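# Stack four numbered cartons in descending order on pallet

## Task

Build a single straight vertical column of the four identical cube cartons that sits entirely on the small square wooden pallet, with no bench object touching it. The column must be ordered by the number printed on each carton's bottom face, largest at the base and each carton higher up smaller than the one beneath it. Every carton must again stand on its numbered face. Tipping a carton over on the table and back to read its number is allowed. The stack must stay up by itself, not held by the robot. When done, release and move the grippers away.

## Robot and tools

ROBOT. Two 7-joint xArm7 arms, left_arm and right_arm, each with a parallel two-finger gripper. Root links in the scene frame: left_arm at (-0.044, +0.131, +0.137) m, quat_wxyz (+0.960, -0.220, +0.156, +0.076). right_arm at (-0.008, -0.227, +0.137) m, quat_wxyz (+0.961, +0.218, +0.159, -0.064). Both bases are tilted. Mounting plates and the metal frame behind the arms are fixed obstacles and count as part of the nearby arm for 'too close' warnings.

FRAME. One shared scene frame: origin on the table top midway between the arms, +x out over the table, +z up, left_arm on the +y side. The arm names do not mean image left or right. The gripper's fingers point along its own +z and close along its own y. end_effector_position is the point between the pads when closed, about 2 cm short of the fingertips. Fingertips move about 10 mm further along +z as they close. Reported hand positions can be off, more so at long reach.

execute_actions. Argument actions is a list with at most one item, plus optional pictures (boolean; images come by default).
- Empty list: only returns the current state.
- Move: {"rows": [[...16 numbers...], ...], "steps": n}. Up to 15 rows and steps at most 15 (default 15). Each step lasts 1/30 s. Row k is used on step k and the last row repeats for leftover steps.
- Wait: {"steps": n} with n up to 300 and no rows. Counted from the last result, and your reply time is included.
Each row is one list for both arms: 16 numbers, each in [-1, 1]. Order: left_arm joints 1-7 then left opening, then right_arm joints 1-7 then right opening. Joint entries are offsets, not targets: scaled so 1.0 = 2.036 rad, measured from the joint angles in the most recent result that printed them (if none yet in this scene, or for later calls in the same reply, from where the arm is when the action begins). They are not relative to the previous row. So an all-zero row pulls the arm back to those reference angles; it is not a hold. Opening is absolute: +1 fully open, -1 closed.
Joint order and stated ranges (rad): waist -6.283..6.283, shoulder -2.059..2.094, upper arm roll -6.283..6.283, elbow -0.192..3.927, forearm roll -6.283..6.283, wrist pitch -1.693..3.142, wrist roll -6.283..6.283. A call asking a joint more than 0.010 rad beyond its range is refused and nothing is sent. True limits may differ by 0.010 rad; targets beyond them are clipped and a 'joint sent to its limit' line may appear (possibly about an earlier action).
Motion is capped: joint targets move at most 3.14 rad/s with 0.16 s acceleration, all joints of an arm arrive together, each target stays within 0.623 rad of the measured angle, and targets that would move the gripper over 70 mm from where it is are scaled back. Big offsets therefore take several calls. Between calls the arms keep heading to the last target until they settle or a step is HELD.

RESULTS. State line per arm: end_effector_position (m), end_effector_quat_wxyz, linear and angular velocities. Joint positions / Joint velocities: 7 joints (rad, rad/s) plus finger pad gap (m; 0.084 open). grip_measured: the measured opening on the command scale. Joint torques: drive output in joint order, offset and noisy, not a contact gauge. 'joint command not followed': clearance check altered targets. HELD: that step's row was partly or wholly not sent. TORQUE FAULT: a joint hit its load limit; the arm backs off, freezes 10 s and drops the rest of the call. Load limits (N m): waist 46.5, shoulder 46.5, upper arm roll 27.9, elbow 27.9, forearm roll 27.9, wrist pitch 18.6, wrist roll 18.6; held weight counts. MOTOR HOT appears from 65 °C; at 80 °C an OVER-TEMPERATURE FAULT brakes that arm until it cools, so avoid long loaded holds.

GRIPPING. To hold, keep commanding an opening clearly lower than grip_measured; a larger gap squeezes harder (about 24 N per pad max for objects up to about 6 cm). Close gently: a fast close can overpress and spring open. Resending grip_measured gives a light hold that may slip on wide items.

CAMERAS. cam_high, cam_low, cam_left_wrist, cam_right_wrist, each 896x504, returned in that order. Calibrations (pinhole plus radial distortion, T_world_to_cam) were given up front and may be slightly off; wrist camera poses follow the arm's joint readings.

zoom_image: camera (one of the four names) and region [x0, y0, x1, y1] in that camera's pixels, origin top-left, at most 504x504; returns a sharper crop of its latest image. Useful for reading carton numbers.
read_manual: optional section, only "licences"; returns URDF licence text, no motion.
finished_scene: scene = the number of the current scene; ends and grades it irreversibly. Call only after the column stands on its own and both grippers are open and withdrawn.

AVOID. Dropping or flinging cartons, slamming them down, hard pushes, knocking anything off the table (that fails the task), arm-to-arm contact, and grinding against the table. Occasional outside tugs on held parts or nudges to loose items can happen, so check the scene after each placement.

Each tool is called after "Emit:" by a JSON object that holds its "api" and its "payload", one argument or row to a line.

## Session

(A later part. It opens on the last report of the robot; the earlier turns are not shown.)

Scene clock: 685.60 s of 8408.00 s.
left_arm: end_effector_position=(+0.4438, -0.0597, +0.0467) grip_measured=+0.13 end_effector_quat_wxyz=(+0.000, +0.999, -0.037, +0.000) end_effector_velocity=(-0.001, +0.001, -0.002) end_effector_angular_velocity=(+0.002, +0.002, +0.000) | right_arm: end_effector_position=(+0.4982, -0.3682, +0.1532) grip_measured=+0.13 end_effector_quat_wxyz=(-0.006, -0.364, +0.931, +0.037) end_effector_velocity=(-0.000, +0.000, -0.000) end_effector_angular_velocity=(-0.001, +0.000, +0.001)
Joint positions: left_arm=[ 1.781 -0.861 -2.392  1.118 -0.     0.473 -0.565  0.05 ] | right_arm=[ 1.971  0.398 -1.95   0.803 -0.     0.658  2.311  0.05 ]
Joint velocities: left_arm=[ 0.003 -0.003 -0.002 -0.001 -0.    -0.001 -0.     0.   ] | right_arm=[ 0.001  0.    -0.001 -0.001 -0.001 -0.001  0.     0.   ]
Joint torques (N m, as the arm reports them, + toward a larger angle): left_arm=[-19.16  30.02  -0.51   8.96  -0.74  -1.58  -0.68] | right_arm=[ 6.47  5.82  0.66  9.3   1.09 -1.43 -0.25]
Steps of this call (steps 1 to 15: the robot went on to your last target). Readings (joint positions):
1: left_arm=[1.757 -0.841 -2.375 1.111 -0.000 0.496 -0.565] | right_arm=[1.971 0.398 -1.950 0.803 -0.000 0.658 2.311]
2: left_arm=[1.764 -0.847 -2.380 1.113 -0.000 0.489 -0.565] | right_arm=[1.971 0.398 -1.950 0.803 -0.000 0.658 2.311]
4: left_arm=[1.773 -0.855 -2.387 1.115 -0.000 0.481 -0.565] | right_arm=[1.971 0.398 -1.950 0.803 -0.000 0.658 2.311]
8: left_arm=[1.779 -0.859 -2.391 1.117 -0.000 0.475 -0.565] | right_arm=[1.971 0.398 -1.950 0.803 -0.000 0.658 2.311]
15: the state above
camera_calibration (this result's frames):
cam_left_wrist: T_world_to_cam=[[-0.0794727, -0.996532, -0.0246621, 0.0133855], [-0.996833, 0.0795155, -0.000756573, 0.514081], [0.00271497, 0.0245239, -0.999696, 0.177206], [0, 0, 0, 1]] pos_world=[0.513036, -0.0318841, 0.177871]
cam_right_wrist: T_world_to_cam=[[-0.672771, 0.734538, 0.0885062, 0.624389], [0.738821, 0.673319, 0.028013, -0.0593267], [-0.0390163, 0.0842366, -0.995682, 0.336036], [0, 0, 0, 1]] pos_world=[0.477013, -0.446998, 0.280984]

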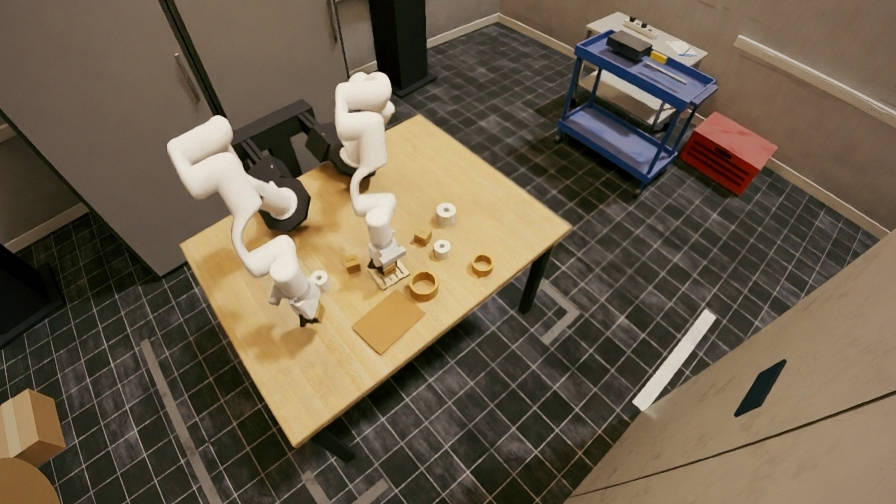

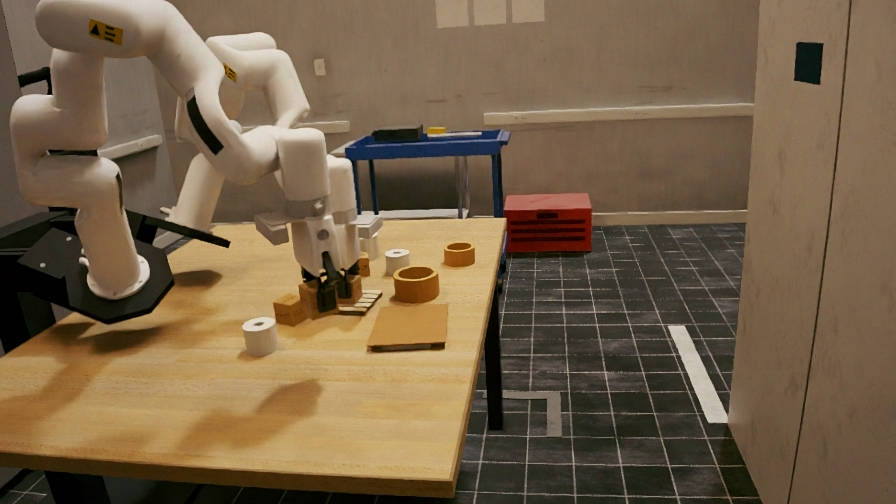

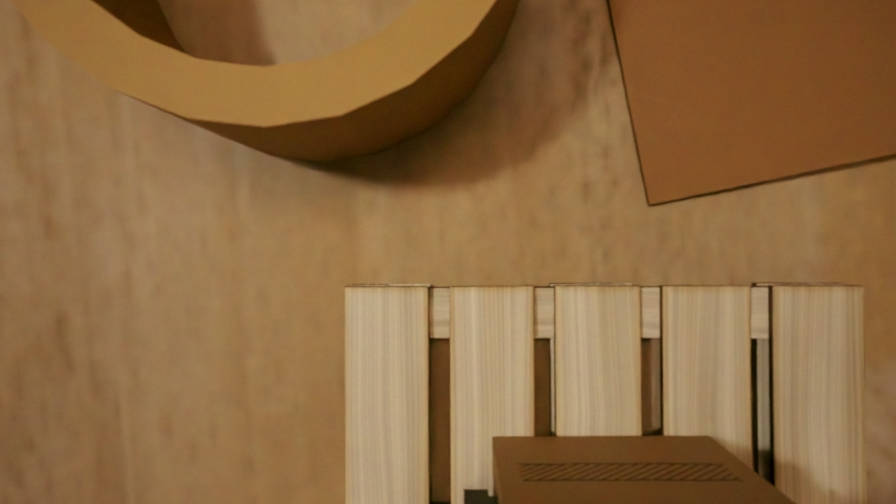

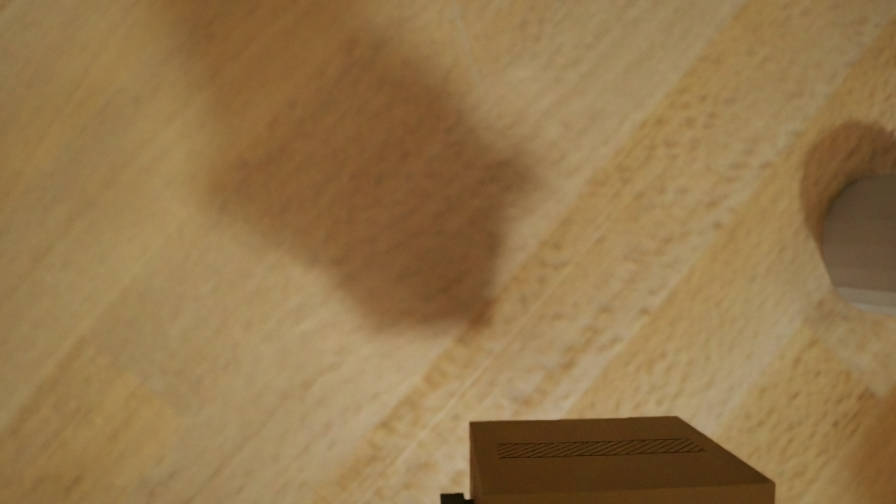

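Emit:
{"api": "execute_actions", "payload": {
  "actions": [
    {"rows": [[0.0016,-0.0013,-0.0011,0.0004,0,-0.0014,0,-0.4,0,0,0,0,0,0,0,-0.4],[0.0016,-0.0013,-0.0011,0.0004,0,-0.0014,0,-0.4,0,0,0,0,0,0,0,-0.4],[0.0016,-0.0013,-0.0011,0.0004,0,-0.0014,0,-0.4,0,0,0,0,0,0,0,-0.4],[0.0016,-0.0013,-0.0011,0.0004,0,-0.0014,0,-0.4,0,0,0,0,0,0,0,-0.4],[0.0016,-0.0013,-0.0011,0.0004,0,-0.0014,0,-0.4,0,0,0,0,0,0,0,-0.4],[0.0016,-0.0013,-0.0011,0.0004,0,-0.0014,0,-0.4,0,0,0,0,0,0,0,-0.4],[0.0016,-0.0013,-0.0011,0.0004,0,-0.0014,0,0.2,0,0,0,0,0,0,0,-0.4],[0.0016,-0.0013,-0.0011,0.0004,0,-0.0014,0,0.3,0,0,0,0,0,0,0,-0.4],[0.0016,-0.0013,-0.0011,0.0004,0,-0.0014,0,0.5,0,0,0,0,0,0,0,-0.4],[0.0016,-0.0013,-0.0011,0.0004,0,-0.0014,0,0.75,0,0,0,0,0,0,0,-0.4]], "steps": 15}
  ],
  "pictures": false
}}

Emit:
{"api": "execute_actions", "payload": {
  "actions": [
    {"rows": [[-0.048,0.037,0.034,-0.009,0,0.043,0,0.75,0,0,0,0,0,0,0,-0.4],[-0.048,0.037,0.034,-0.009,0,0.043,0,0.75,0,0,0,0,0,0,0,-0.4],[-0.048,0.037,0.034,-0.009,0,0.043,0,0.75,0,0,0,0,0,0,0,-0.4],[-0.048,0.037,0.034,-0.009,0,0.043,0,0.75,0,0,0,0,0,0,0,-0.4],[-0.101,0.068,0.071,-0.011,0,0.089,0,0.75,0,0,0,0,0,0,0,-0.4],[-0.101,0.068,0.071,-0.011,0,0.089,0,0.75,0,0,0,0,0,0,0,-0.4],[-0.101,0.068,0.071,-0.011,0,0.089,0,0.75,0,0,0,0,0,0,0,-0.4],[-0.101,0.068,0.071,-0.011,0,0.089,0,0.75,0,0,0,0,0,0,0,-0.4],[-0.101,0.068,0.071,-0.011,0,0.089,0,0.75,0,0,0,0,0,0,0,-0.4],[-0.101,0.068,0.071,-0.011,0,0.089,0,0.75,0,0,0,0,0,0,0,-0.4],[-0.2141,0.1626,0.3301,-0.2362,0,-0.0363,-0.0417,0.75,0,0,0,0,0,0,0,-0.4],[-0.2141,0.1626,0.3301,-0.2362,0,-0.0363,-0.0417,0.75,0,0,0,0,0,0,0,-0.4],[-0.2141,0.1626,0.3301,-0.2362,0,-0.0363,-0.0417,0.75,0,0,0,0,0,0,0,-0.4],[-0.2141,0.1626,0.3301,-0.2362,0,-0.0363,-0.0417,0.75,0,0,0,0,0,0,0,-0.4],[-0.2141,0.1626,0.3301,-0.2362,0,-0.0363,-0.0417,0.75,-0.0486,0.1019,0.3974,0.0658,0,0.0279,-0.0023,-0.4]], "steps": 15}
  ],
  "pictures": false
}}

Emit:
{"api": "execute_actions", "payload": {
  "actions": [
    {"steps": 42}
  ]
}}

Scene clock: 725.83 s of 8408.00 s.
left_arm: end_effector_position=(+0.4437, -0.0597, +0.0452) grip_measured=+0.74 end_effector_quat_wxyz=(-0.000, +0.999, -0.037, -0.000) end_effector_velocity=(+0.001, -0.001, +0.001) end_effector_angular_velocity=(-0.003, -0.002, +0.002) | right_arm: end_effector_position=(+0.4982, -0.3682, +0.1532) grip_measured=+0.13 end_effector_quat_wxyz=(-0.006, -0.364, +0.931, +0.037) end_effector_velocity=(-0.000, -0.001, -0.000) end_effector_angular_velocity=(-0.001, -0.000, -0.002)
Joint positions: left_arm=[ 1.784 -0.864 -2.395  1.118 -0.     0.47  -0.565  0.074] | right_arm=[ 1.971  0.398 -1.95   0.803 -0.     0.658  2.311  0.05 ]
Joint velocities: left_arm=[-0.     0.002  0.     0.002 -0.001 -0.    -0.     0.005] | right_arm=[-0.001  0.    -0.001 -0.    -0.    -0.001  0.     0.   ]
Joint torques (N m, as the arm reports them, + toward a larger angle): left_arm=[-19.11  29.71  -0.63   8.71  -0.66  -1.52  -0.68] | right_arm=[ 5.89  5.93  0.39  9.81  1.32 -1.5   0.01]
Steps of this call (steps 1 to 15: the robot went on to your last target; steps 16 to 90: nothing new was sent; then 36.73 s passed at rest; steps 91 to 105: all 15 steps of this action). Readings (joint positions):
91: left_arm=[1.781 -0.861 -2.393 1.117 -0.000 0.473 -0.565] | right_arm=[1.971 0.398 -1.950 0.803 -0.000 0.658 2.311]
92: left_arm=[1.782 -0.861 -2.393 1.118 -0.000 0.473 -0.565] | right_arm=[1.971 0.398 -1.950 0.803 -0.000 0.658 2.311]
94: left_arm=[1.783 -0.862 -2.394 1.118 -0.000 0.472 -0.565] | right_arm=[1.971 0.398 -1.950 0.803 -0.000 0.658 2.311]
98: left_arm=[1.784 -0.863 -2.394 1.119 -0.000 0.471 -0.565] | right_arm=[1.971 0.398 -1.950 0.803 -0.000 0.658 2.311]
105: the state above

Scene clock: 726.33 s of 8408.00 s.
left_arm: end_effector_position=(+0.4477, -0.0323, +0.1241) grip_measured=+0.75 end_effector_quat_wxyz=(-0.002, +1.000, -0.010, +0.008) end_effector_velocity=(+0.049, +0.480, -0.054) end_effector_angular_velocity=(+0.163, -0.069, +0.909) | right_arm: end_effector_position=(+0.4983, -0.3682, +0.1532) grip_measured=+0.13 end_effector_quat_wxyz=(-0.006, -0.364, +0.931, +0.037) end_effector_velocity=(+0.002, +0.005, +0.001) end_effector_angular_velocity=(-0.003, -0.002, +0.014)
Joint positions: left_arm=[ 1.554 -0.705 -2.188  1.032 -0.     0.6   -0.577  0.075] | right_arm=[ 1.971  0.398 -1.95   0.803 -0.     0.658  2.311  0.05 ]
Joint velocities: left_arm=[-0.398  0.365  1.062 -0.907  0.001 -0.439 -0.156 -0.   ] | right_arm=[-0.003  0.005  0.016  0.003 -0.001  0.002 -0.     0.   ]
Joint torques (N m, as the arm reports them, + toward a larger angle): left_arm=[-12.19  24.74   1.94   9.33  -0.69  -1.45  -0.36] | right_arm=[ 6.11  6.11  0.9   9.32  1.53 -1.83  0.  ]
Steps of this call (steps 1 to 15: all 15 steps of this action). Readings (joint positions):
1: left_arm=[1.784 -0.864 -2.395 1.118 -0.000 0.470 -0.565] | right_arm=[1.971 0.398 -1.950 0.803 -0.000 0.658 2.311]
2: left_arm=[1.782 -0.862 -2.393 1.118 -0.000 0.473 -0.565] | right_arm=[1.971 0.398 -1.950 0.803 -0.000 0.658 2.311]
4: left_arm=[1.754 -0.841 -2.371 1.108 -0.000 0.501 -0.565] | right_arm=[1.971 0.398 -1.950 0.803 -0.000 0.658 2.311]
8: left_arm=[1.661 -0.775 -2.307 1.102 -0.000 0.580 -0.565] | right_arm=[1.971 0.398 -1.950 0.803 -0.000 0.658 2.311]
15: the state above

Scene clock: 727.73 s of 8408.00 s.
left_arm: end_effector_position=(+0.4120, +0.1393, +0.0989) grip_measured=+0.75 end_effector_quat_wxyz=(-0.000, +0.983, +0.183, -0.001) end_effector_velocity=(+0.000, +0.000, -0.000) end_effector_angular_velocity=(+0.000, -0.000, +0.000) | right_arm: end_effector_position=(+0.4418, -0.0531, +0.1796) grip_measured=+0.13 end_effector_quat_wxyz=(+0.000, +0.680, -0.733, +0.000) end_effector_velocity=(-0.001, +0.002, +0.000) end_effector_angular_velocity=(-0.001, -0.001, +0.006)
Joint positions: left_arm=[ 1.348 -0.533 -1.723  0.637 -0.     0.396 -0.65   0.075] | right_arm=[ 1.872  0.605 -1.142  0.937 -0.     0.715  2.306  0.05 ]
Joint velocities: left_arm=[ 0. -0.  0. -0. -0. -0.  0.  0.] | right_arm=[ 0.001  0.002  0.005  0.001 -0.001 -0.    -0.    -0.   ]
Joint torques (N m, as the arm reports them, + toward a larger angle): left_arm=[-12.87   5.23  -0.52   7.92  -0.64  -1.43  -0.61] | right_arm=[ 8.59 -7.25 -0.35 10.28  0.82 -1.63 -0.38]
Steps of this call (steps 1 to 42: the robot went on to your last target). Readings (joint positions):
1: left_arm=[1.541 -0.693 -2.152 1.002 -0.000 0.586 -0.583] | right_arm=[1.970 0.399 -1.948 0.803 -0.000 0.658 2.311]
2: left_arm=[1.529 -0.681 -2.117 0.975 -0.000 0.572 -0.588] | right_arm=[1.967 0.402 -1.937 0.806 -0.000 0.660 2.310]
4: left_arm=[1.502 -0.658 -2.055 0.922 -0.000 0.545 -0.597] | right_arm=[1.956 0.421 -1.880 0.818 -0.000 0.665 2.310]
8: left_arm=[1.443 -0.610 -1.928 0.813 -0.000 0.488 -0.617] | right_arm=[1.941 0.462 -1.745 0.845 -0.000 0.675 2.309]
42: the state above
camera_calibration (this result's frames):
cam_left_wrist: T_world_to_cam=[[0.35609, -0.934103, -0.0255399, 0.0223354], [-0.934402, -0.356219, 0.000518342, 0.501414], [-0.00958197, 0.02368, -0.999674, 0.22978], [0, 0, 0, 1]] pos_world=[0.462771, 0.194035, 0.230016]
cam_right_wrist: T_world_to_cam=[[-0.996638, 0.0806318, 0.0145621, 0.474269], [0.0808144, 0.996652, 0.0124229, 0.0801224], [-0.0135117, 0.0135579, -0.999817, 0.319264], [0, 0, 0, 1]] pos_world=[0.470513, -0.122424, 0.311304]

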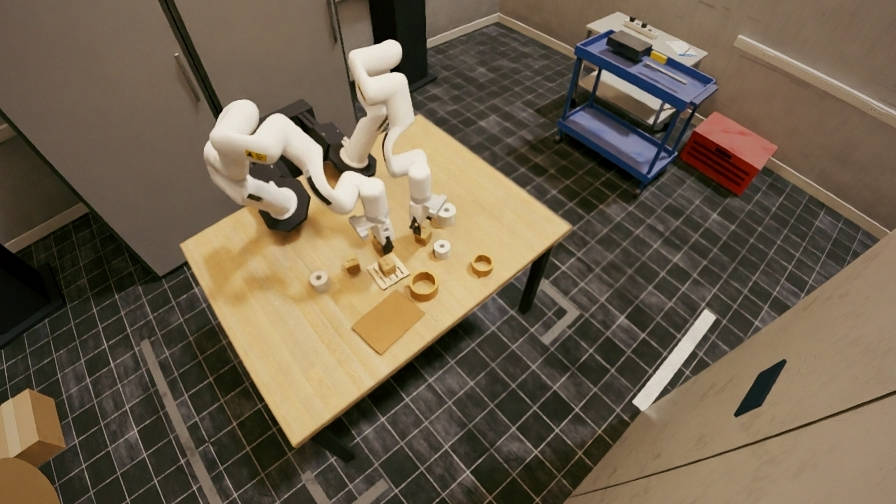

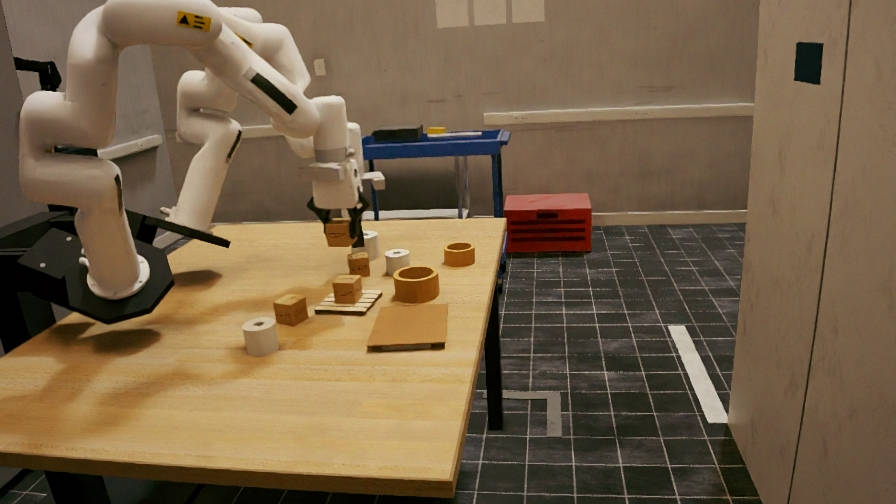

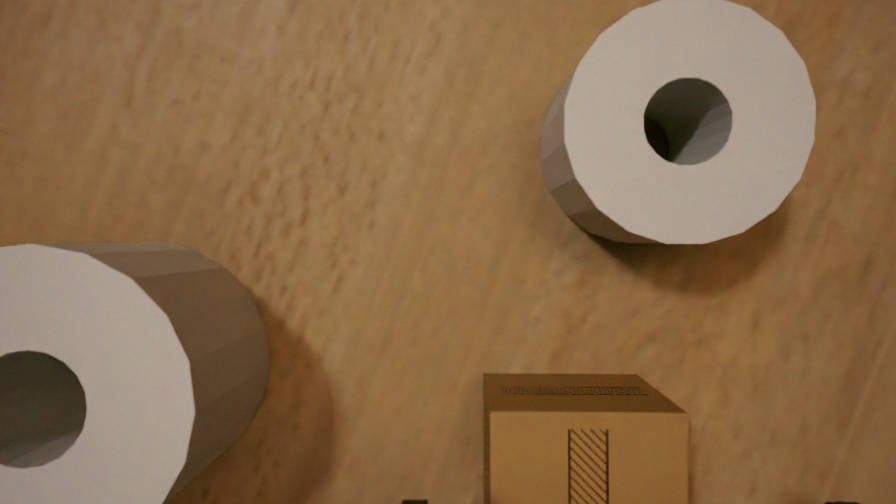

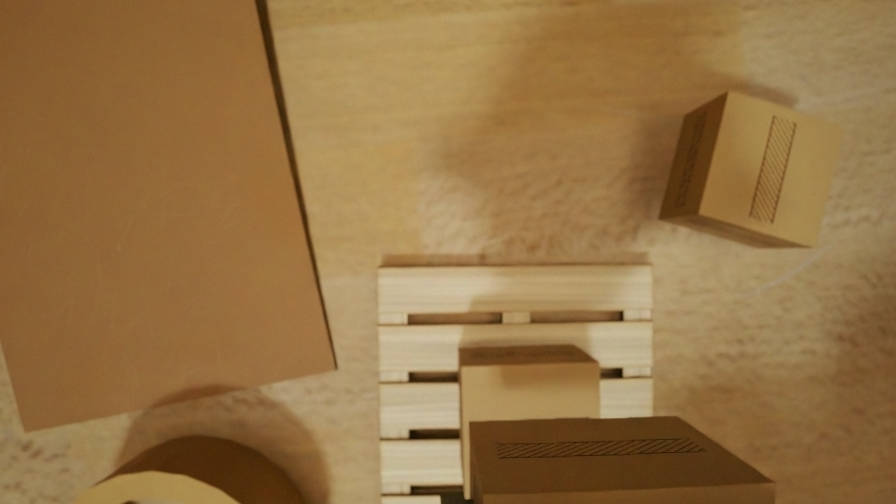

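Emit:
{"api": "zoom_image", "payload": {
  "camera": "cam_right_wrist",
  "region": [430, 330, 710, 504]
}}

Region (430, 330, 710, 504) of cam_right_wrist's 896x504 image, scaled by 1.800, with more detail than that image has; it fills the top 313 rows of this view, and the rest is white.

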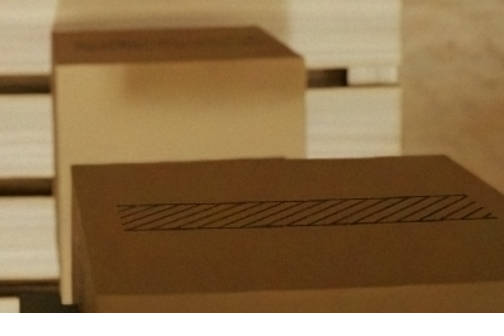

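Emit:
{"api": "execute_actions", "payload": {
  "actions": [
    {"rows": [[0.05,-0.006,-0.043,0.002,0,-0.024,0,0.75,-0.033,0.009,0.027,-0.004,0,-0.024,0,-0.4],[0.05,-0.006,-0.043,0.002,0,-0.024,0,0.75,-0.033,0.009,0.027,-0.004,0,-0.024,0,-0.4],[0.05,-0.006,-0.043,0.002,0,-0.024,0,0.75,-0.033,0.009,0.027,-0.004,0,-0.024,0,-0.4],[0.102,-0.014,-0.086,0.006,0,-0.048,0,0.75,-0.064,0.02,0.052,-0.008,0,-0.049,0,-0.4],[0.102,-0.014,-0.086,0.006,0,-0.048,0,0.75,-0.064,0.02,0.052,-0.008,0,-0.049,0,-0.4],[0.102,-0.014,-0.086,0.006,0,-0.048,0,0.75,-0.064,0.02,0.052,-0.008,0,-0.049,0,-0.4],[0.102,-0.014,-0.086,0.006,0,-0.048,0,0.75,-0.064,0.02,0.052,-0.008,0,-0.049,0,-0.4],[0.149,-0.024,-0.127,0.011,0,-0.071,0,0.75,-0.094,0.031,0.076,-0.01,0,-0.073,0,-0.4],[0.149,-0.024,-0.127,0.011,0,-0.071,0,0.75,-0.094,0.031,0.076,-0.01,0,-0.073,0,-0.4],[0.149,-0.024,-0.127,0.011,0,-0.071,0,0.75,-0.094,0.031,0.076,-0.01,0,-0.073,0,-0.4],[0.149,-0.024,-0.127,0.011,0,-0.071,0,0.75,-0.094,0.031,0.076,-0.01,0,-0.073,0,-0.4],[0.1928,-0.0353,-0.164,0.0166,0,-0.0928,0,0.75,-0.1218,0.0435,0.0979,-0.0106,0,-0.0958,0,-0.4]], "steps": 15}
  ],
  "pictures": false
}}

Emit:
{"api": "execute_actions", "payload": {
  "actions": [
    {"steps": 13}
  ],
  "pictures": false
}}

Emit:
{"api": "execute_actions", "payload": {
  "actions": [
    {"rows": [[0,0,0,0,0,0,0,0.55,0,0,0,0,0,0,0,-0.4],[0,0,0,0,0,0,0,0.42,0,0,0,0,0,0,0,-0.4],[0,0,0,0,0,0,0,0.32,0,0,0,0,0,0,0,-0.4],[0,0,0,0,0,0,0,0.25,0,0,0,0,0,0,0,-0.4],[0,0,0,0,0,0,0,0.19,0,0,0,0,0,0,0,-0.4],[0,0,0,0,0,0,0,0.14,0,0,0,0,0,0,0,-0.4],[0,0,0,0,0,0,0,0.08,0,0,0,0,0,0,0,-0.4],[0,0,0,0,0,0,0,0,0,0,0,0,0,0,0,-0.4],[0,0,0,0,0,0,0,-0.1,0,0,0,0,0,0,0,-0.4],[0,0,0,0,0,0,0,-0.25,0,0,0,0,0,0,0,-0.4],[0,0,0,0,0,0,0,-0.4,0,0,0,0,0,0,0,-0.4]], "steps": 13}
  ]
}}

Emit:
{"api": "zoom_image", "payload": {
  "camera": "cam_right_wrist",
  "region": [430, 350, 710, 504]
}}

Emit:
{"api": "zoom_image", "payload": {
  "camera": "cam_low",
  "region": [300, 230, 400, 325]
}}

Scene clock: 774.07 s of 8408.00 s.
left_arm: end_effector_position=(+0.4125, +0.1394, +0.0454) grip_measured=+0.75 end_effector_quat_wxyz=(-0.001, +0.983, +0.183, +0.000) end_effector_velocity=(-0.003, -0.007, -0.131) end_effector_angular_velocity=(-0.006, +0.000, -0.015) | right_arm: end_effector_position=(+0.4420, -0.0527, +0.1175) grip_measured=+0.13 end_effector_quat_wxyz=(+0.000, +0.680, -0.733, +0.001) end_effector_velocity=(-0.006, -0.002, -0.145) end_effector_angular_velocity=(-0.012, +0.005, +0.008)
Joint positions: left_arm=[ 1.67  -0.587 -1.997  0.663 -0.     0.242 -0.65   0.075] | right_arm=[ 1.665  0.676 -0.975  0.917 -0.     0.553  2.306  0.05 ]
Joint velocities: left_arm=[ 0.738 -0.185 -0.629  0.092  0.001 -0.358  0.    -0.   ] | right_arm=[-0.455  0.204  0.36  -0.02  -0.    -0.359 -0.    -0.   ]
Joint torques (N m, as the arm reports them, + toward a larger angle): left_arm=[-15.9   14.33   0.23   6.53  -0.63  -1.17  -0.57] | right_arm=[ 11.13 -12.56  -1.1    8.96   1.07  -1.43  -0.24]
Steps of this call (steps 1 to 30: the robot went on to your last target; steps 31 to 100: nothing new was sent; then 42.50 s passed at rest; steps 101 to 115: all 15 steps of this action). Readings (joint positions):
101: left_arm=[1.348 -0.533 -1.723 0.637 -0.000 0.396 -0.650] | right_arm=[1.872 0.606 -1.141 0.937 -0.000 0.715 2.306]
102: left_arm=[1.351 -0.533 -1.726 0.638 -0.000 0.394 -0.650] | right_arm=[1.869 0.606 -1.139 0.937 -0.000 0.712 2.306]
104: left_arm=[1.383 -0.537 -1.754 0.640 -0.000 0.378 -0.650] | right_arm=[1.845 0.612 -1.118 0.935 -0.000 0.693 2.306]
108: left_arm=[1.496 -0.552 -1.847 0.645 -0.000 0.327 -0.650] | right_arm=[1.773 0.636 -1.062 0.923 -0.000 0.641 2.306]
115: the state above

Scene clock: 774.50 s of 8408.00 s.
left_arm: end_effector_position=(+0.4119, +0.1385, +0.0329) grip_measured=+0.75 end_effector_quat_wxyz=(-0.000, +0.983, +0.182, -0.000) end_effector_velocity=(-0.001, +0.001, -0.002) end_effector_angular_velocity=(+0.001, +0.003, -0.000) | right_arm: end_effector_position=(+0.4414, -0.0525, +0.1048) grip_measured=+0.13 end_effector_quat_wxyz=(+0.000, +0.681, -0.733, +0.000) end_effector_velocity=(-0.000, -0.003, -0.003) end_effector_angular_velocity=(-0.003, +0.003, -0.005)
Joint positions: left_arm=[ 1.74  -0.604 -2.056  0.671 -0.     0.208 -0.65   0.075] | right_arm=[ 1.625  0.693 -0.943  0.915 -0.     0.52   2.306  0.05 ]
Joint velocities: left_arm=[ 0.008 -0.002 -0.006 -0.     0.001 -0.002 -0.     0.   ] | right_arm=[-0.006  0.003  0.001 -0.002  0.002 -0.002 -0.     0.   ]
Joint torques (N m, as the arm reports them, + toward a larger angle): left_arm=[-14.84  14.84  -0.49   6.38  -0.6   -1.47  -0.67] | right_arm=[  9.98 -11.5   -0.48   9.16   0.6   -1.9   -0.29]
Steps of this call (steps 1 to 13: the robot went on to your last target). Readings (joint positions):
1: left_arm=[1.692 -0.593 -2.015 0.665 -0.000 0.232 -0.650] | right_arm=[1.652 0.682 -0.965 0.916 -0.000 0.543 2.306]
2: left_arm=[1.708 -0.597 -2.029 0.667 -0.000 0.224 -0.650] | right_arm=[1.642 0.687 -0.958 0.915 -0.000 0.536 2.306]
4: left_arm=[1.726 -0.601 -2.043 0.669 -0.000 0.215 -0.650] | right_arm=[1.632 0.691 -0.950 0.914 -0.000 0.527 2.306]
8: left_arm=[1.737 -0.603 -2.054 0.671 -0.000 0.209 -0.650] | right_arm=[1.626 0.693 -0.944 0.916 -0.000 0.521 2.306]
13: the state above

Scene clock: 774.93 s of 8408.00 s.
left_arm: end_effector_position=(+0.4119, +0.1384, +0.0329) grip_measured=+0.13 end_effector_quat_wxyz=(-0.000, +0.983, +0.182, +0.000) end_effector_velocity=(-0.000, +0.000, -0.000) end_effector_angular_velocity=(+0.001, +0.001, -0.000) | right_arm: end_effector_position=(+0.4415, -0.0525, +0.1048) grip_measured=+0.13 end_effector_quat_wxyz=(+0.000, +0.681, -0.733, +0.000) end_effector_velocity=(+0.000, +0.000, +0.000) end_effector_angular_velocity=(+0.001, -0.000, -0.001)
Joint positions: left_arm=[ 1.74  -0.604 -2.056  0.671 -0.     0.208 -0.65   0.05 ] | right_arm=[ 1.625  0.693 -0.943  0.915 -0.     0.52   2.306  0.05 ]
Joint velocities: left_arm=[ 0.    -0.001 -0.     0.    -0.001  0.001  0.    -0.   ] | right_arm=[ 0.    -0.001 -0.001  0.     0.     0.    -0.     0.   ]
Joint torques (N m, as the arm reports them, + toward a larger angle): left_arm=[-14.22  14.95  -0.54   6.34  -0.57  -1.44  -0.68] | right_arm=[  9.08 -11.31  -0.6    9.08   1.15  -1.87   0.12]
Steps of this call (steps 1 to 13: all 13 steps of this action). Readings (joint positions):
1: left_arm=[1.740 -0.604 -2.056 0.671 -0.000 0.208 -0.650] | right_arm=[1.624 0.694 -0.943 0.915 -0.000 0.520 2.306]
2: left_arm=[1.740 -0.604 -2.056 0.671 -0.000 0.208 -0.650] | right_arm=[1.624 0.694 -0.943 0.915 -0.000 0.520 2.306]
4: left_arm=[1.740 -0.604 -2.056 0.671 -0.000 0.208 -0.650] | right_arm=[1.624 0.693 -0.943 0.915 -0.000 0.520 2.306]
8: left_arm=[1.740 -0.604 -2.056 0.671 -0.000 0.208 -0.650] | right_arm=[1.625 0.693 -0.943 0.915 -0.000 0.520 2.306]
13: the state above
camera_calibration (this result's frames):
cam_left_wrist: T_world_to_cam=[[0.354016, -0.934908, -0.024879, 0.0208308], [-0.935205, -0.354107, -0.000818531, 0.501187], [-0.00804456, 0.0235567, -0.99969, 0.163241], [0, 0, 0, 1]] pos_world=[0.462651, 0.193103, 0.164119]
cam_right_wrist: T_world_to_cam=[[-0.99676, 0.0791416, 0.0143607, 0.474945], [0.0793261, 0.996767, 0.0127606, 0.0811503], [-0.0133044, 0.0138585, -0.999815, 0.244435], [0, 0, 0, 1]] pos_world=[0.470221, -0.121863, 0.236534]

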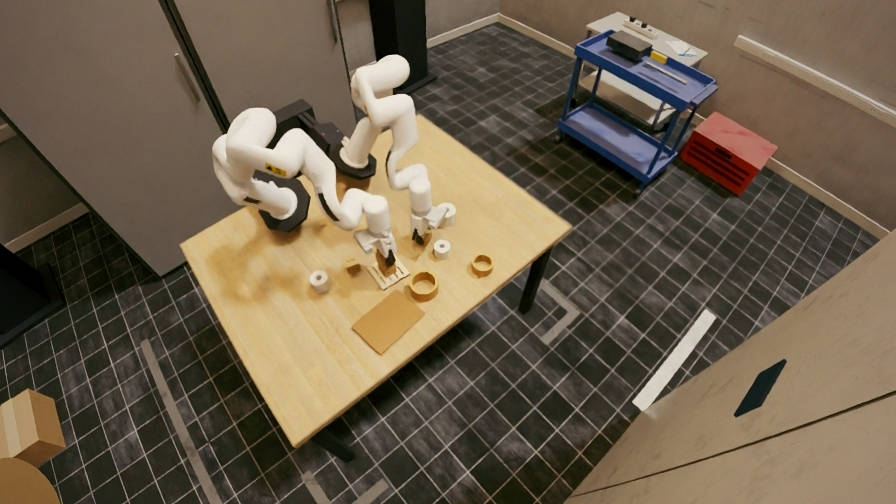

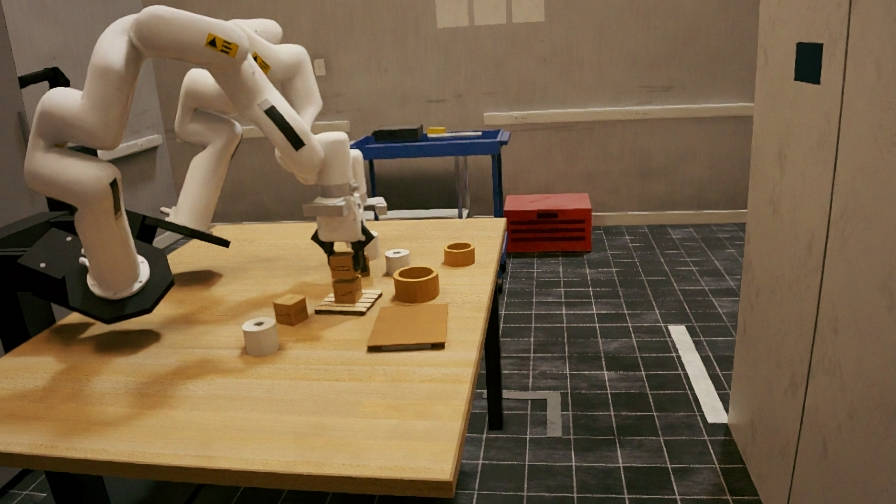

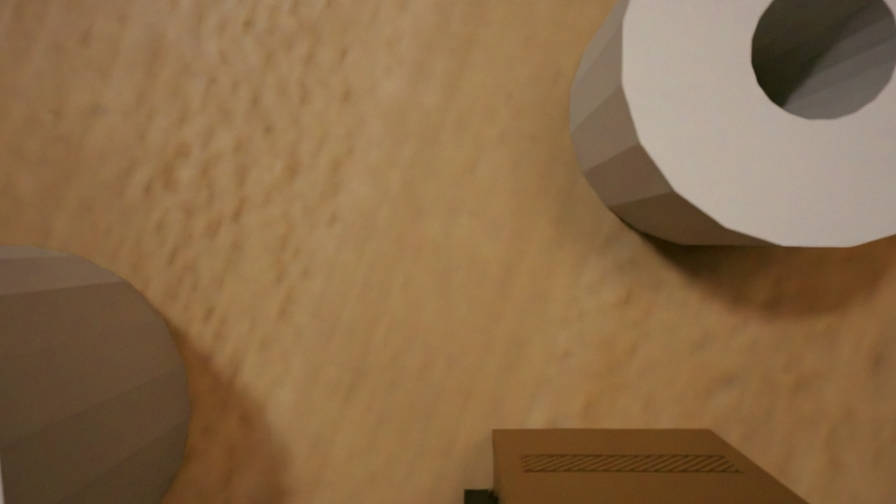

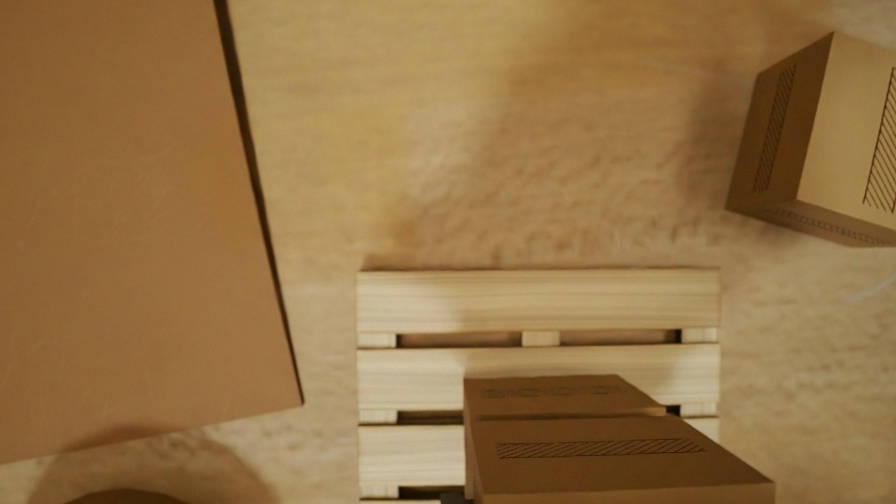

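Region (430, 350, 710, 504) of cam_right_wrist's 896x504 image, scaled by 1.800, with more detail than that image has; it fills the top 277 rows of this view, and the rest is white.

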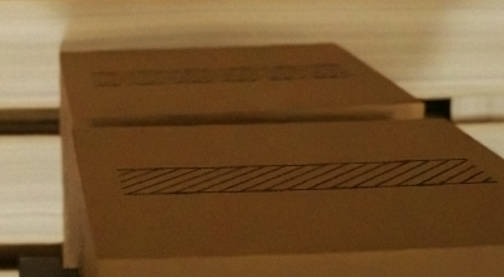

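Region (300, 230, 400, 325) of cam_low's 896x504 image, scaled by 5.040, with more detail than that image has; it fills the top 479 rows of this view, and the rest is white.

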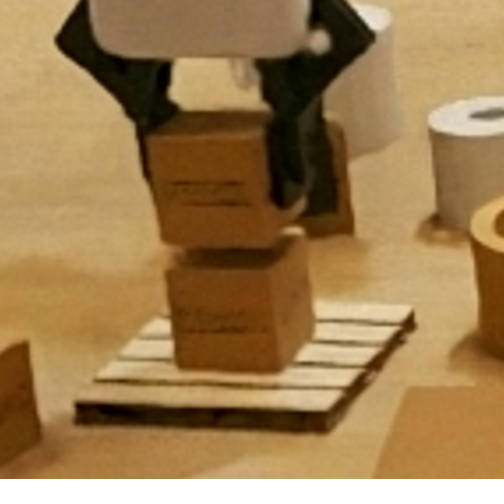

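Emit:
{"api": "execute_actions", "payload": {
  "actions": []
}}

Scene clock: 796.63 s of 8408.00 s.
left_arm: end_effector_position=(+0.4119, +0.1385, +0.0329) grip_measured=+0.13 end_effector_quat_wxyz=(-0.000, +0.983, +0.182, -0.000) end_effector_velocity=(+0.000, +0.000, +0.000) end_effector_angular_velocity=(-0.000, -0.000, +0.001) | right_arm: end_effector_position=(+0.4414, -0.0525, +0.1048) grip_measured=+0.13 end_effector_quat_wxyz=(+0.000, +0.681, -0.733, +0.000) end_effector_velocity=(-0.000, -0.000, -0.000) end_effector_angular_velocity=(-0.001, -0.000, +0.001)
Joint positions: left_arm=[ 1.74  -0.604 -2.056  0.671 -0.     0.208 -0.65   0.05 ] | right_arm=[ 1.625  0.693 -0.943  0.915 -0.     0.52   2.306  0.05 ]
Joint velocities: left_arm=[-0.     0.     0.001  0.    -0.     0.    -0.     0.   ] | right_arm=[ 0.001  0.001 -0.001 -0.    -0.     0.    -0.    -0.   ]
Joint torques (N m, as the arm reports them, + toward a larger angle): left_arm=[-13.33  14.28   0.01   6.1   -0.62  -1.24  -0.68] | right_arm=[  9.05 -11.74  -0.58   9.41   1.5   -1.68  -0.34]
Steps of this call (steps 1 to 15: the robot went on to your last target; steps 16 to 90: nothing new was sent; then 18.70 s passed at rest). Readings (joint positions):
1: left_arm=[1.740 -0.604 -2.056 0.671 -0.000 0.208 -0.650] | right_arm=[1.625 0.693 -0.943 0.915 -0.000 0.520 2.306]
2: left_arm=[1.740 -0.604 -2.056 0.671 -0.000 0.208 -0.650] | right_arm=[1.625 0.693 -0.943 0.915 -0.000 0.520 2.306]
4: left_arm=[1.740 -0.604 -2.056 0.671 -0.000 0.208 -0.650] | right_arm=[1.625 0.693 -0.943 0.915 -0.000 0.520 2.306]
8: left_arm=[1.740 -0.604 -2.056 0.671 -0.000 0.208 -0.650] | right_arm=[1.625 0.693 -0.943 0.915 -0.000 0.520 2.306]
90: the state above
All arms were judged still, so your last target was given up. Only a new action makes them travel on or press farther. Fingers that are still opening or closing keep moving.
camera_calibration (this result's frames):
cam_left_wrist: T_world_to_cam=[[0.354123, -0.934863, -0.0250473, 0.0208849], [-0.935163, -0.354217, -0.000735494, 0.501173], [-0.00818458, 0.0236837, -0.999686, 0.163233], [0, 0, 0, 1]] pos_world=[0.462618, 0.193182, 0.164074]
cam_right_wrist: T_world_to_cam=[[-0.996759, 0.0791507, 0.0143729, 0.474943], [0.0793349, 0.996767, 0.0127349, 0.0811595], [-0.0133185, 0.0138339, -0.999816, 0.244428], [0, 0, 0, 1]] pos_world=[0.470221, -0.121871, 0.236523]

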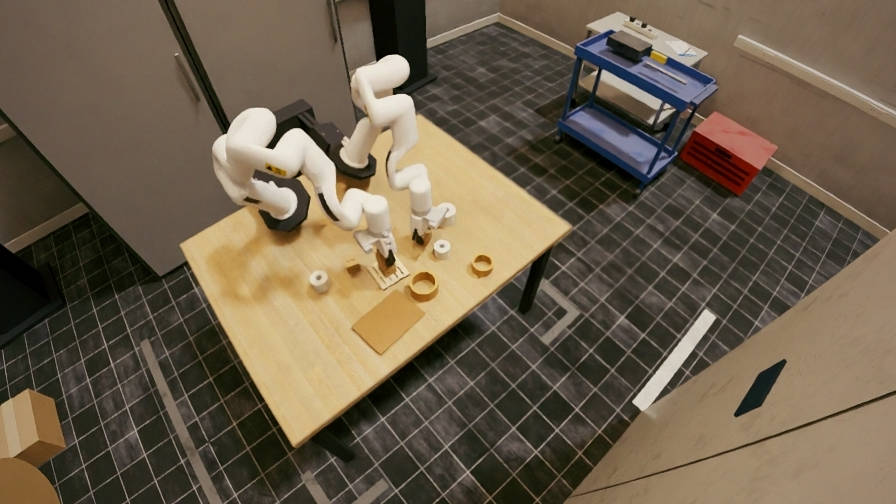

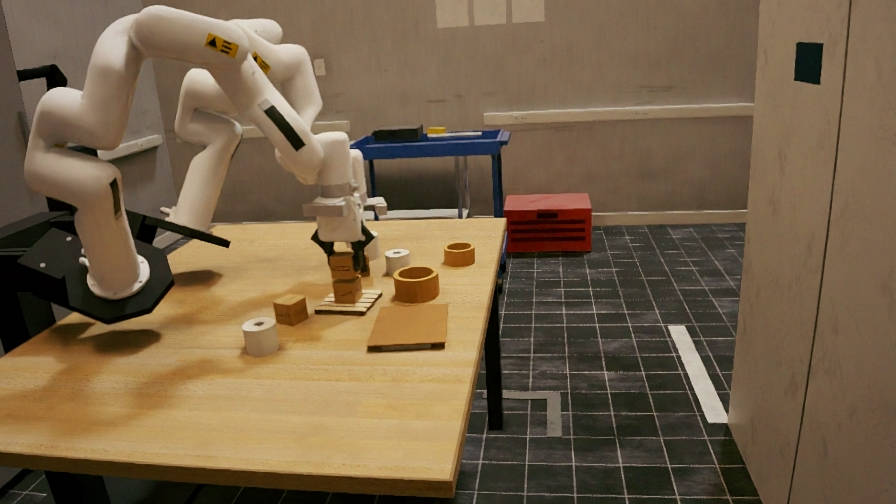

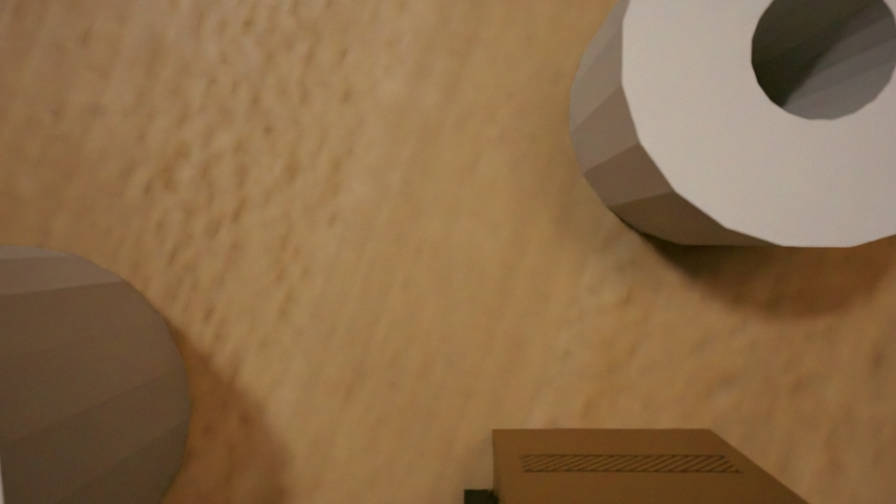

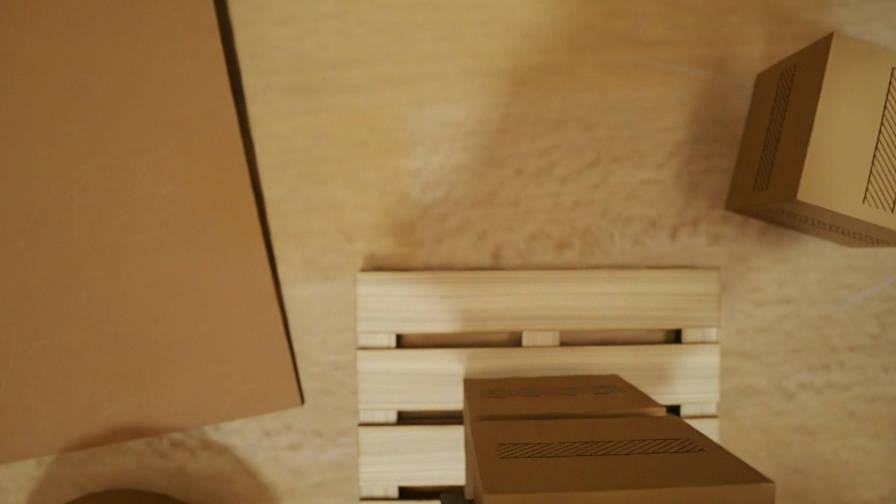

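Emit:
{"api": "execute_actions", "payload": {
  "actions": [
    {"rows":[[-0.02,0.005,0.017,-0.002,0,0.01,0,-0.4,-0.003,0.0015,0.0024,0.0001,0,-0.0026,0,-0.4],[-0.02,0.005,0.017,-0.002,0,0.01,0,-0.4,-0.003,0.0015,0.0024,0.0001,0,-0.0026,0,-0.4],[-0.045,0.0105,0.039,-0.005,0,0.022,0,-0.4,-0.0064,0.0031,0.0048,0.0002,0,-0.0053,0,-0.4],[-0.045,0.0105,0.039,-0.005,0,0.022,0,-0.4,-0.0064,0.0031,0.0048,0.0002,0,-0.0053,0,-0.4],[-0.07,0.016,0.06,-0.008,0,0.034,0,-0.4,-0.0096,0.0046,0.0073,0.0003,0,-0.008,0,-0.4],[-0.07,0.016,0.06,-0.008,0,0.034,0,-0.4,-0.0096,0.0046,0.0073,0.0003,0,-0.008,0,-0.4],[-0.0914,0.0211,0.0781,-0.0108,0,0.0447,0,-0.4,-0.0128,0.0062,0.0097,0.0004,0,-0.0106,0,-0.4]],"steps":15}
  ]
}}

Emit:
{"api": "zoom_image", "payload": {
  "camera": "cam_low",
  "region": [290, 220, 410, 320]
}}

Scene clock: 807.10 s of 8408.00 s.
left_arm: end_effector_position=(+0.4123, +0.1401, +0.0642) grip_measured=+0.13 end_effector_quat_wxyz=(-0.002, +0.983, +0.184, -0.000) end_effector_velocity=(-0.007, +0.007, +0.008) end_effector_angular_velocity=(+0.009, +0.018, +0.009) | right_arm: end_effector_position=(+0.4417, -0.0525, +0.0970) grip_measured=+0.13 end_effector_quat_wxyz=(-0.000, +0.681, -0.733, +0.001) end_effector_velocity=(+0.001, +0.002, -0.001) end_effector_angular_velocity=(+0.004, -0.004, +0.003)
Joint positions: left_arm=[ 1.56  -0.563 -1.903  0.65  -0.     0.295 -0.65   0.05 ] | right_arm=[ 1.599  0.706 -0.924  0.916 -0.     0.499  2.306  0.05 ]
Joint velocities: left_arm=[-0.067  0.013  0.067 -0.017  0.001  0.041  0.     0.   ] | right_arm=[-0.008  0.003  0.007  0.003 -0.002 -0.009 -0.    -0.   ]
Joint torques (N m, as the arm reports them, + toward a larger angle): left_arm=[-12.88  10.17  -0.67   7.38  -0.56  -1.72  -0.61] | right_arm=[ 10.   -11.78  -0.27   8.74   1.44  -1.65  -0.09]
Steps of this call (steps 1 to 90: nothing new was sent; then 6.97 s passed at rest; steps 91 to 105: all 15 steps of this action). Readings (joint positions):
91: left_arm=[1.740 -0.604 -2.056 0.671 -0.000 0.208 -0.650] | right_arm=[1.625 0.693 -0.943 0.915 -0.000 0.520 2.306]
92: left_arm=[1.737 -0.604 -2.053 0.671 -0.000 0.210 -0.650] | right_arm=[1.624 0.694 -0.943 0.916 -0.000 0.519 2.306]
94: left_arm=[1.718 -0.599 -2.036 0.667 -0.000 0.220 -0.650] | right_arm=[1.621 0.695 -0.940 0.916 -0.000 0.516 2.306]
98: left_arm=[1.642 -0.582 -1.971 0.660 -0.000 0.256 -0.650] | right_arm=[1.609 0.701 -0.932 0.916 -0.000 0.507 2.306]
105: the state above
camera_calibration (this result's frames):
cam_left_wrist: T_world_to_cam=[[0.356199, -0.933993, -0.027913, 0.0221976], [-0.934366, -0.356313, -0.000926447, 0.502102], [-0.00908047, 0.0264109, -0.99961, 0.194482], [0, 0, 0, 1]] pos_world=[0.463006, 0.194501, 0.195491]
cam_right_wrist: T_world_to_cam=[[-0.996763, 0.079293, 0.0132742, 0.475461], [0.0794702, 0.996747, 0.0133939, 0.0810695], [-0.0121689, 0.0144055, -0.999822, 0.236106], [0, 0, 0, 1]] pos_world=[0.470353, -0.121908, 0.228667]

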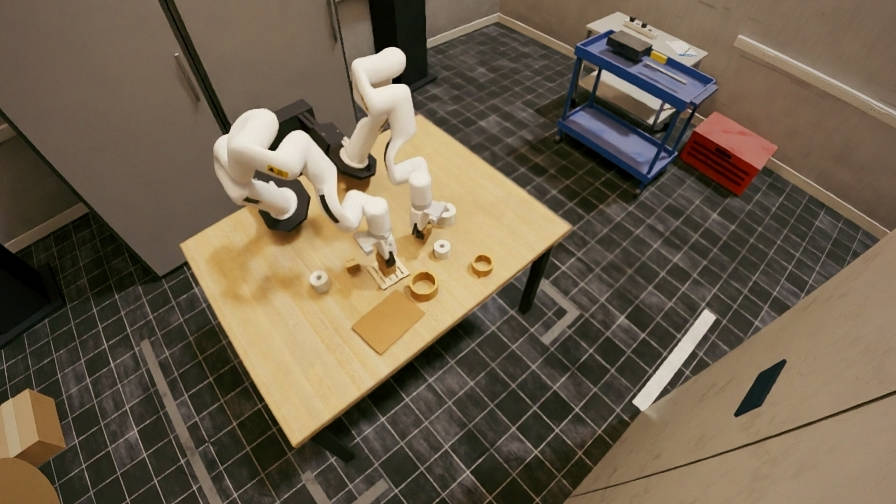

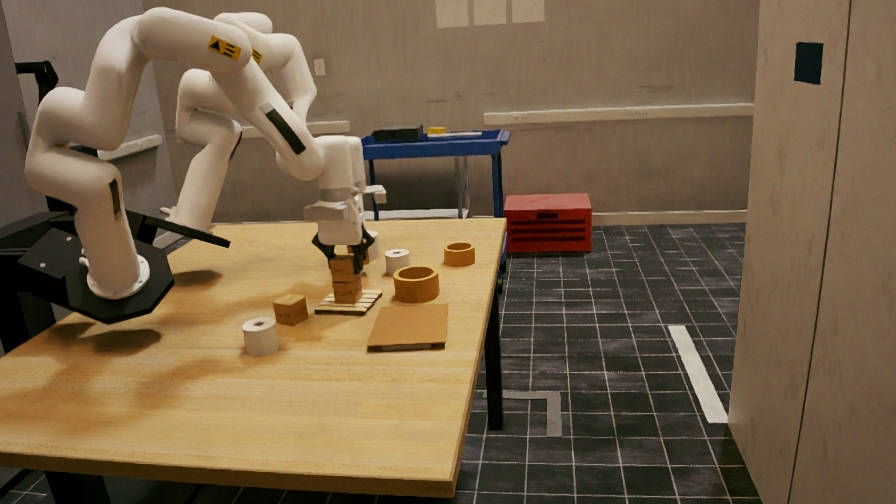

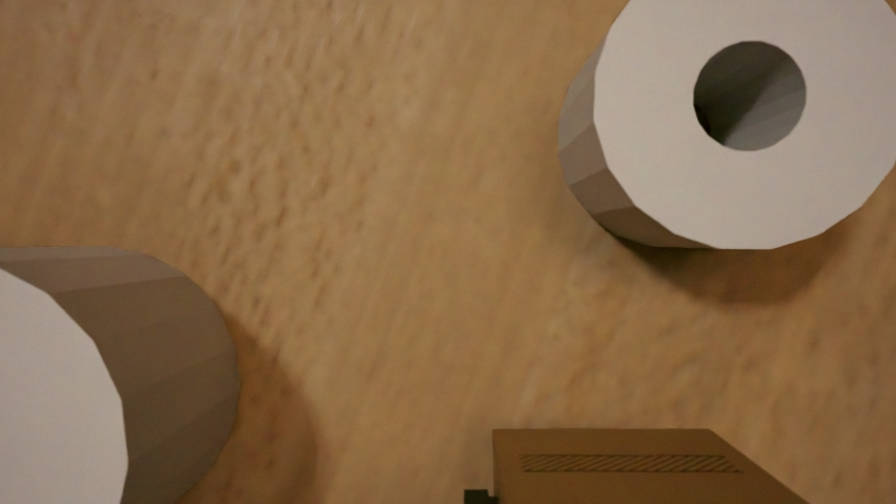

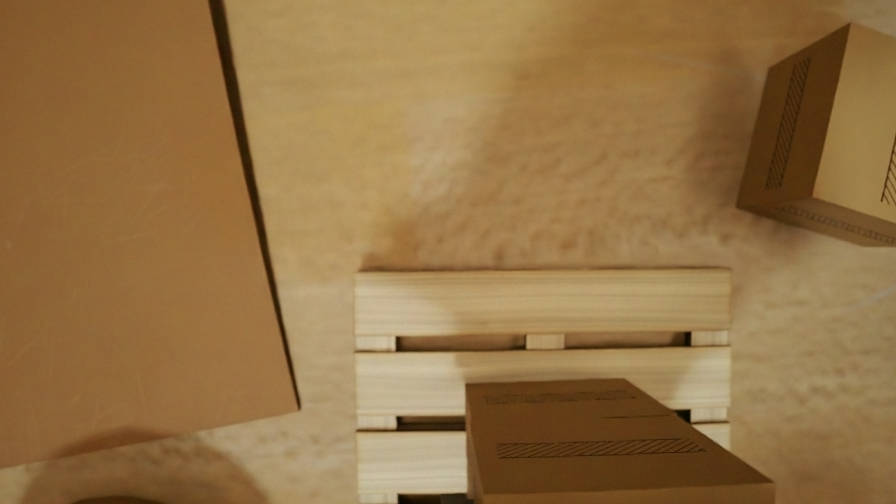

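Region (290, 220, 410, 320) of cam_low's 896x504 image, scaled by 4.200, with more detail than that image has.

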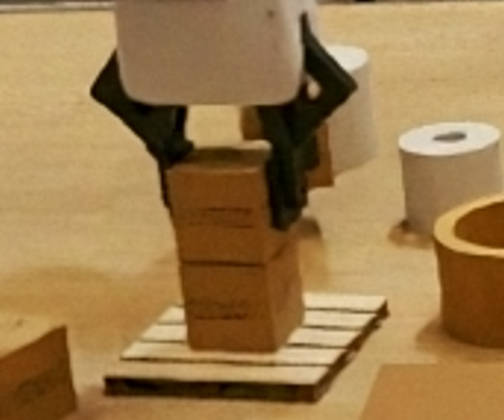

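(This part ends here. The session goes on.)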